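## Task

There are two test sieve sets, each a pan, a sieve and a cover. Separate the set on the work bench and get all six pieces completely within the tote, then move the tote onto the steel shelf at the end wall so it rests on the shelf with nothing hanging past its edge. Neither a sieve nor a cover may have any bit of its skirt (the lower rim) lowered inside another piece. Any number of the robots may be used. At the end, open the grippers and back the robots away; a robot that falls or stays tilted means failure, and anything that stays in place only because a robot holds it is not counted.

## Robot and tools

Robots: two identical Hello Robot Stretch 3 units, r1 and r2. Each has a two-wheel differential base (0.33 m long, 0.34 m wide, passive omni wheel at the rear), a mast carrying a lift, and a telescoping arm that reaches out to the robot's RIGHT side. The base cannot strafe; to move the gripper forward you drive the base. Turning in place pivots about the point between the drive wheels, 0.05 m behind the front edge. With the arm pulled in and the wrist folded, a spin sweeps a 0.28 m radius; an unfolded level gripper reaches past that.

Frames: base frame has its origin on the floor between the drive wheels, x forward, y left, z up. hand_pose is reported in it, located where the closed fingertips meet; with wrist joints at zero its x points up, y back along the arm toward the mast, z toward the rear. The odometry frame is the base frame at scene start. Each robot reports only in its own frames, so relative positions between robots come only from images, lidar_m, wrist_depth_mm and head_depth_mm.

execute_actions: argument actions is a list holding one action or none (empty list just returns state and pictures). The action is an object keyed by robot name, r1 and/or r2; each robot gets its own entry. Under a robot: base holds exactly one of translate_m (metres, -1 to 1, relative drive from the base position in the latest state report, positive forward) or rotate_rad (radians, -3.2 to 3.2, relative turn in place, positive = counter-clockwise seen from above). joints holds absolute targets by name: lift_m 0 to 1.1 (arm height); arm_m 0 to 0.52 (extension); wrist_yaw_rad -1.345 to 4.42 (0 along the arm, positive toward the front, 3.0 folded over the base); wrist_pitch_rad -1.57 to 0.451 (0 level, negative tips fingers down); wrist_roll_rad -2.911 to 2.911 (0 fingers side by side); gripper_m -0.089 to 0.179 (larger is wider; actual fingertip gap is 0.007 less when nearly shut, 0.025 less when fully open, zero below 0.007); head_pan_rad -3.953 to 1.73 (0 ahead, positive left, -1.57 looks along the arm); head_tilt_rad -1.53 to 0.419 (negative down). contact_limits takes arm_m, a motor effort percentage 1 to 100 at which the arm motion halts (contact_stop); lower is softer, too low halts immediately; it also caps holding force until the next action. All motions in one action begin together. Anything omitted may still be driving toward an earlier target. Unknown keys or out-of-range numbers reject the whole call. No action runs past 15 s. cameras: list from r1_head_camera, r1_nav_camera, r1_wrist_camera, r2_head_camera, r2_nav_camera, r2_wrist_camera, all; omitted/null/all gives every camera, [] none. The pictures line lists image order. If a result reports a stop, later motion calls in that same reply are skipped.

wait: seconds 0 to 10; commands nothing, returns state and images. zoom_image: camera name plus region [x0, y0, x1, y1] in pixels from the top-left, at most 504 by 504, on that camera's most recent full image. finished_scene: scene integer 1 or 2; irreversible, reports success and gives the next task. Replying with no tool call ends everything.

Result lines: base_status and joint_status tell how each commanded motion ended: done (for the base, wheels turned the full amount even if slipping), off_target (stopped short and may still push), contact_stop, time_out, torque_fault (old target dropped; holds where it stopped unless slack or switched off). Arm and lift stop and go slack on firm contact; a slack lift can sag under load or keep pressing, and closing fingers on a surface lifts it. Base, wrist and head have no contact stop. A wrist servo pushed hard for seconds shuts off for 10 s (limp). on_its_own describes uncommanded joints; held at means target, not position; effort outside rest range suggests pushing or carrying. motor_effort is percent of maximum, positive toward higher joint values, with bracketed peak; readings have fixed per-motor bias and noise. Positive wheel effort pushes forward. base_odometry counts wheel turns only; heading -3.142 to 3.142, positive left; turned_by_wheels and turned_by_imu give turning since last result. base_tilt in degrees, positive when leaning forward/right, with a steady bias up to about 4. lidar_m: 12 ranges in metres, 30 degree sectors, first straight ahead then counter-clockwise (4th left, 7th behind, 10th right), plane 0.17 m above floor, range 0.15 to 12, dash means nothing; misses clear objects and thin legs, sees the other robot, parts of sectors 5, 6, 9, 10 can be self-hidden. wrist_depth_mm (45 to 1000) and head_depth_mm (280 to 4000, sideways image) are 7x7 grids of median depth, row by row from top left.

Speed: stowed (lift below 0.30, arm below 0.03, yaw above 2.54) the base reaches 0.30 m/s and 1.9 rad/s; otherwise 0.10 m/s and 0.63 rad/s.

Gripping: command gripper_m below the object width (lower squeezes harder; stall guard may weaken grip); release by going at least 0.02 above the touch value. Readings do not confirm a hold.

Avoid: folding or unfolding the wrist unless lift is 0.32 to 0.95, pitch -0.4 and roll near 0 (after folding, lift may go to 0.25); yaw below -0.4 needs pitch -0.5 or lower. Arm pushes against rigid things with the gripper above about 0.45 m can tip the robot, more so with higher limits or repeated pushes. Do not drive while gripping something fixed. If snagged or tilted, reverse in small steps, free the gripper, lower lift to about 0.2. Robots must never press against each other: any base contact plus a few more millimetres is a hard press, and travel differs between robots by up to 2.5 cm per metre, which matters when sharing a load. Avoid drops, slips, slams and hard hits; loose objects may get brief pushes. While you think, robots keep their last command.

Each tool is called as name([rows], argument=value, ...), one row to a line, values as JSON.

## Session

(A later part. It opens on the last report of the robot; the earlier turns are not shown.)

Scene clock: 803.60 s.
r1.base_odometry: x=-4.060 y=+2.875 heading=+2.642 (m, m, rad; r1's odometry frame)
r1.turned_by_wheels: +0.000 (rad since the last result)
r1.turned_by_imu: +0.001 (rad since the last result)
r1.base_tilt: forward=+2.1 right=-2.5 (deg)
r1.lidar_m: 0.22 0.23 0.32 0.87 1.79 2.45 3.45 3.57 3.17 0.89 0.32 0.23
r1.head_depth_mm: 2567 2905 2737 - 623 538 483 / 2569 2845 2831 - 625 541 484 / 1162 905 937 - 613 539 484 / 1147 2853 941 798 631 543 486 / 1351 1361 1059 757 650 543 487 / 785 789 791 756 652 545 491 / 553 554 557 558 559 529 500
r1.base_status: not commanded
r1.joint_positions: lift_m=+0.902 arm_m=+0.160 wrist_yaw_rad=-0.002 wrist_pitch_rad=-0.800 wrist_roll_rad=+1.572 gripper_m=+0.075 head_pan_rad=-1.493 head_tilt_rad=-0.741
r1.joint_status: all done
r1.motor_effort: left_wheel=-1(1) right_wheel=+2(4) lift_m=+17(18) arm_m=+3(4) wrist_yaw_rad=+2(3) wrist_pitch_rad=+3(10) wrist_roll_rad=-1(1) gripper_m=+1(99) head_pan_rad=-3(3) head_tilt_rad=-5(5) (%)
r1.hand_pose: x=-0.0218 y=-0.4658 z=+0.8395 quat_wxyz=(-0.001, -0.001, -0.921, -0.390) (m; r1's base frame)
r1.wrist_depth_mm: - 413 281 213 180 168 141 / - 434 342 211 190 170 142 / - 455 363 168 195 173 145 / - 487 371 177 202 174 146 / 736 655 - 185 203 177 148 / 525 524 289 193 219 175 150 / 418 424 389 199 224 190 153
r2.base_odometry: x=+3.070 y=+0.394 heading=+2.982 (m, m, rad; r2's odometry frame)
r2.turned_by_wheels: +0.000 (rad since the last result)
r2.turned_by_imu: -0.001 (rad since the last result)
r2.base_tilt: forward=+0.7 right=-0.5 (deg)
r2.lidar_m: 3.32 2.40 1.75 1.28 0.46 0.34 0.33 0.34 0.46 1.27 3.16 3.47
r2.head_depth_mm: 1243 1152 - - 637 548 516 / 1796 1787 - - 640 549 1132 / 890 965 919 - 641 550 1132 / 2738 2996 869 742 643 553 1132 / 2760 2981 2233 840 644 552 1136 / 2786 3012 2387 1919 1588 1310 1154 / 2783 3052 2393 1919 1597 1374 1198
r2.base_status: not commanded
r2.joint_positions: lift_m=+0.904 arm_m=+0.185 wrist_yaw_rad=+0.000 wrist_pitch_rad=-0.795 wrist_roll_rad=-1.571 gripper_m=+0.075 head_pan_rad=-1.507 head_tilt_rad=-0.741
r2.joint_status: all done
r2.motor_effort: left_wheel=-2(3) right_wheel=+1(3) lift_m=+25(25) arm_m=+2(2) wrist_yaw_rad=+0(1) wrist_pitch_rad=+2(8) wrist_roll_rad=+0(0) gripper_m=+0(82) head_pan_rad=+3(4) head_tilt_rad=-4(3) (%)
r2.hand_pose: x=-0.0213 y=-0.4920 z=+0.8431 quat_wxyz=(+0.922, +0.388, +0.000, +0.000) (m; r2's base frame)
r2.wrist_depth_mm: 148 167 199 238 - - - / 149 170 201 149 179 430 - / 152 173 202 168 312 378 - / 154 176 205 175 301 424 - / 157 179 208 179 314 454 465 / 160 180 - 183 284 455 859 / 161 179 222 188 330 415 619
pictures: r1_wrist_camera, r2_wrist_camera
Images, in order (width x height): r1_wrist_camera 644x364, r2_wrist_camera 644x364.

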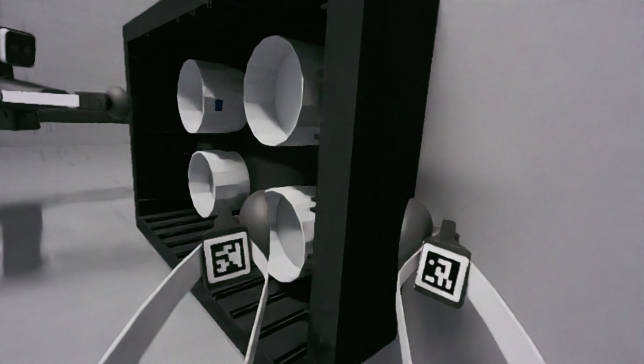

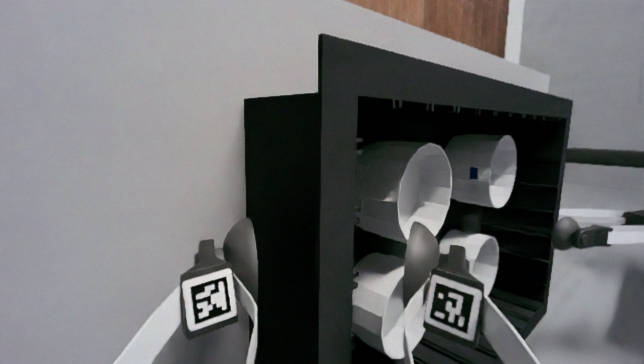

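execute_actions([
  {"r1": {"base": {"translate_m": -0.26}, "joints": {"lift_m": 0.96, "arm_m": 0.0, "head_pan_rad": -1.2}}, "r2": {"base": {"translate_m": 0.26}, "joints": {"lift_m": 0.96, "arm_m": 0.0, "head_pan_rad": -1.85}}},
])

Scene clock: 813.53 s.
r1.base_odometry: x=-3.831 y=+2.751 heading=+2.642 (m, m, rad; r1's odometry frame)
r1.turned_by_wheels: +0.000 (rad since the last result)
r1.turned_by_imu: +0.000 (rad since the last result)
r1.base_tilt: forward=+2.2 right=-2.4 (deg)
r1.lidar_m: 0.49 0.50 0.68 1.73 1.79 2.45 3.18 3.31 3.15 1.32 0.69 0.50
r1.head_depth_mm: 2477 2734 2464 1763 1590 - - / 2528 2877 1048 858 1497 - 1129 / 1809 2137 942 740 646 542 1080 / 1267 1415 962 766 647 543 496 / 975 1060 1019 775 649 544 1104 / 789 845 911 744 652 545 1131 / 665 705 749 760 654 559 1005
r1.base_status: done
r1.joint_positions: lift_m=+0.959 arm_m=+0.003 wrist_yaw_rad=+0.000 wrist_pitch_rad=-0.800 wrist_roll_rad=+1.572 gripper_m=+0.075 head_pan_rad=-1.207 head_tilt_rad=-0.741
r1.joint_status: all done
joint sent to its limit — the command would take r1.arm_m past its lower limit, so that joint was sent only as far as its limit.
r1.motor_effort: left_wheel=-1(3) right_wheel=+1(4) lift_m=+46(47) arm_m=-4(2) wrist_yaw_rad=+1(2) wrist_pitch_rad=+3(3) wrist_roll_rad=-1(1) gripper_m=+1(1) head_pan_rad=+4(24) head_tilt_rad=-5(5) (%)
r1.hand_pose: x=-0.0216 y=-0.3090 z=+0.8973 quat_wxyz=(+0.000, -0.001, -0.921, -0.390) (m; r1's base frame)
r1.wrist_depth_mm: - - - - - 863 748 / - - - - - 901 777 / - - - - - 942 749 / - - 630 - - 931 768 / - - - 387 331 912 816 / - - 474 380 319 234 723 / 781 750 572 391 302 246 211
r2.base_odometry: x=+2.813 y=+0.436 heading=+2.982 (m, m, rad; r2's odometry frame)
r2.turned_by_wheels: +0.000 (rad since the last result)
r2.turned_by_imu: -0.001 (rad since the last result)
r2.base_tilt: forward=+0.7 right=-0.6 (deg)
r2.lidar_m: 3.07 2.40 1.75 1.69 0.84 0.61 0.58 0.61 0.83 1.31 3.19 3.22
r2.head_depth_mm: 938 1001 853 - - - 1169 / 1110 1146 916 - - - 1151 / 1371 1346 935 - - - 1153 / 1774 1826 897 - - - - / 2560 2677 1000 1902 - - 1147 / 2683 2907 2295 1689 1552 1416 1197 / 1184 2846 2384 1769 1590 - 1171
r2.base_status: done
r2.joint_positions: lift_m=+0.960 arm_m=+0.000 wrist_yaw_rad=+0.000 wrist_pitch_rad=-0.796 wrist_roll_rad=-1.571 gripper_m=+0.075 head_pan_rad=-1.843 head_tilt_rad=-0.741
r2.joint_status: all done
r2.motor_effort: left_wheel=-3(6) right_wheel=+1(6) lift_m=+32(35) arm_m=-2(2) wrist_yaw_rad=+0(1) wrist_pitch_rad=+2(2) wrist_roll_rad=+0(0) gripper_m=+0(0) head_pan_rad=-2(22) head_tilt_rad=-4(4) (%)
r2.hand_pose: x=-0.0213 y=-0.3072 z=+0.8986 quat_wxyz=(+0.922, +0.388, +0.000, +0.000) (m; r2's base frame)
r2.wrist_depth_mm: 790 912 - - - - - / 842 949 - - - - - / 823 941 - - - - - / 843 947 - - - - - / 851 970 - - - 758 - / 830 982 - 399 459 620 - / 872 941 298 379 409 717 -
pictures: r1_head_camera (sideways: a quarter turn clockwise sets it upright), r1_nav_camera (sideways: a quarter turn counterclockwise sets it upright), r1_wrist_camera, r2_head_camera (sideways: a quarter turn clockwise sets it upright), r2_nav_camera (sideways: a quarter turn counterclockwise sets it upright), r2_wrist_camera
Images, in order (width x height): r1_head_camera 896x504, r1_nav_camera 672x504, r1_wrist_camera 644x364, r2_head_camera 896x504, r2_nav_camera 672x504, r2_wrist_camera 644x364.

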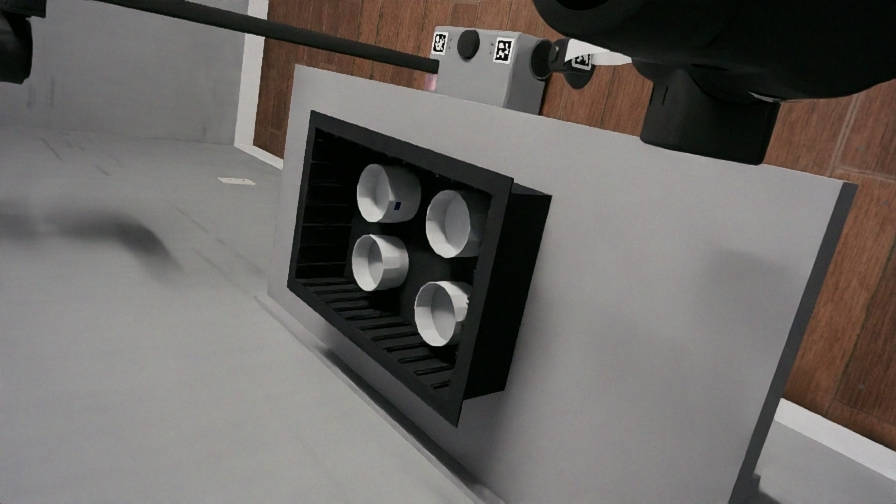

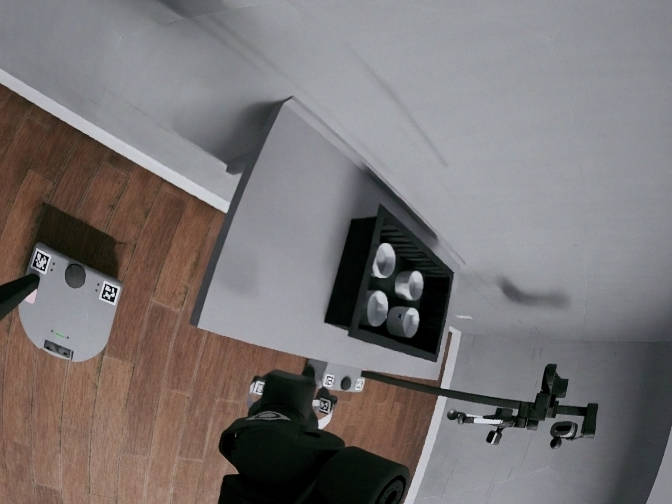

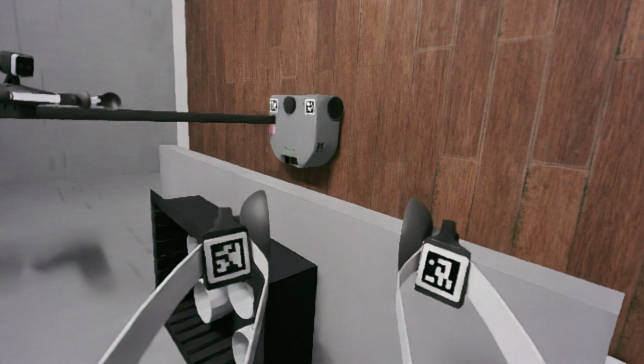

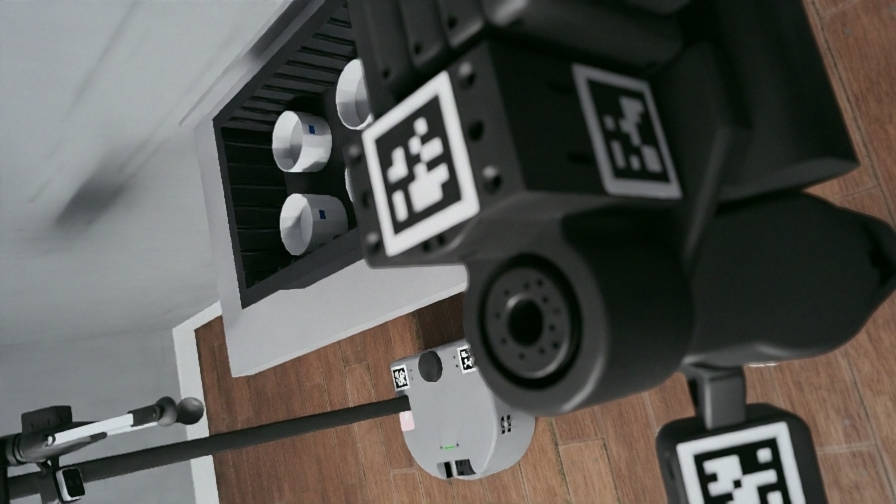

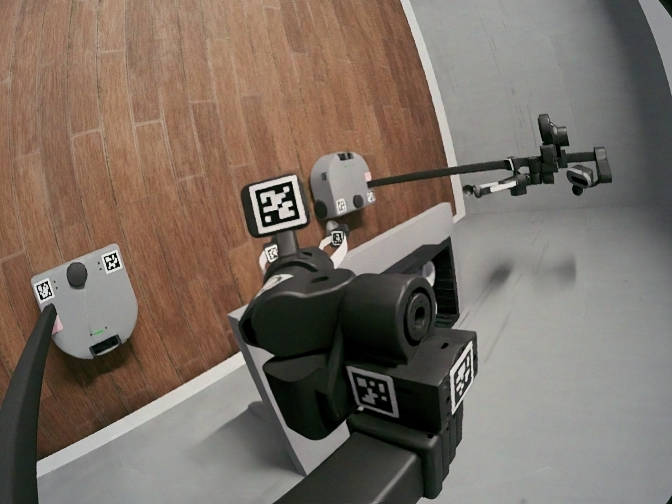

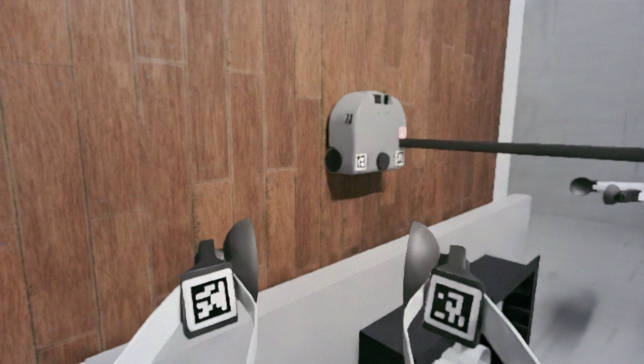

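zoom_image(camera="r1_head_camera", region=[270, 90, 570, 440])

Region (270, 90, 570, 440) of r1_head_camera's 896x504 image, scaled by 1.440, with more detail than that image has; it fills the left 432 columns of this view, and the rest is white.

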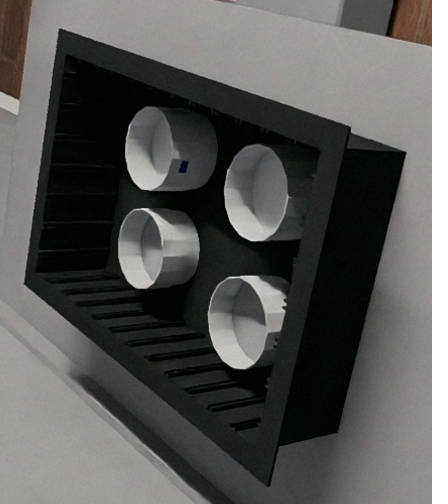

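finished_scene(scene=2)

The scene is finished: the task was done.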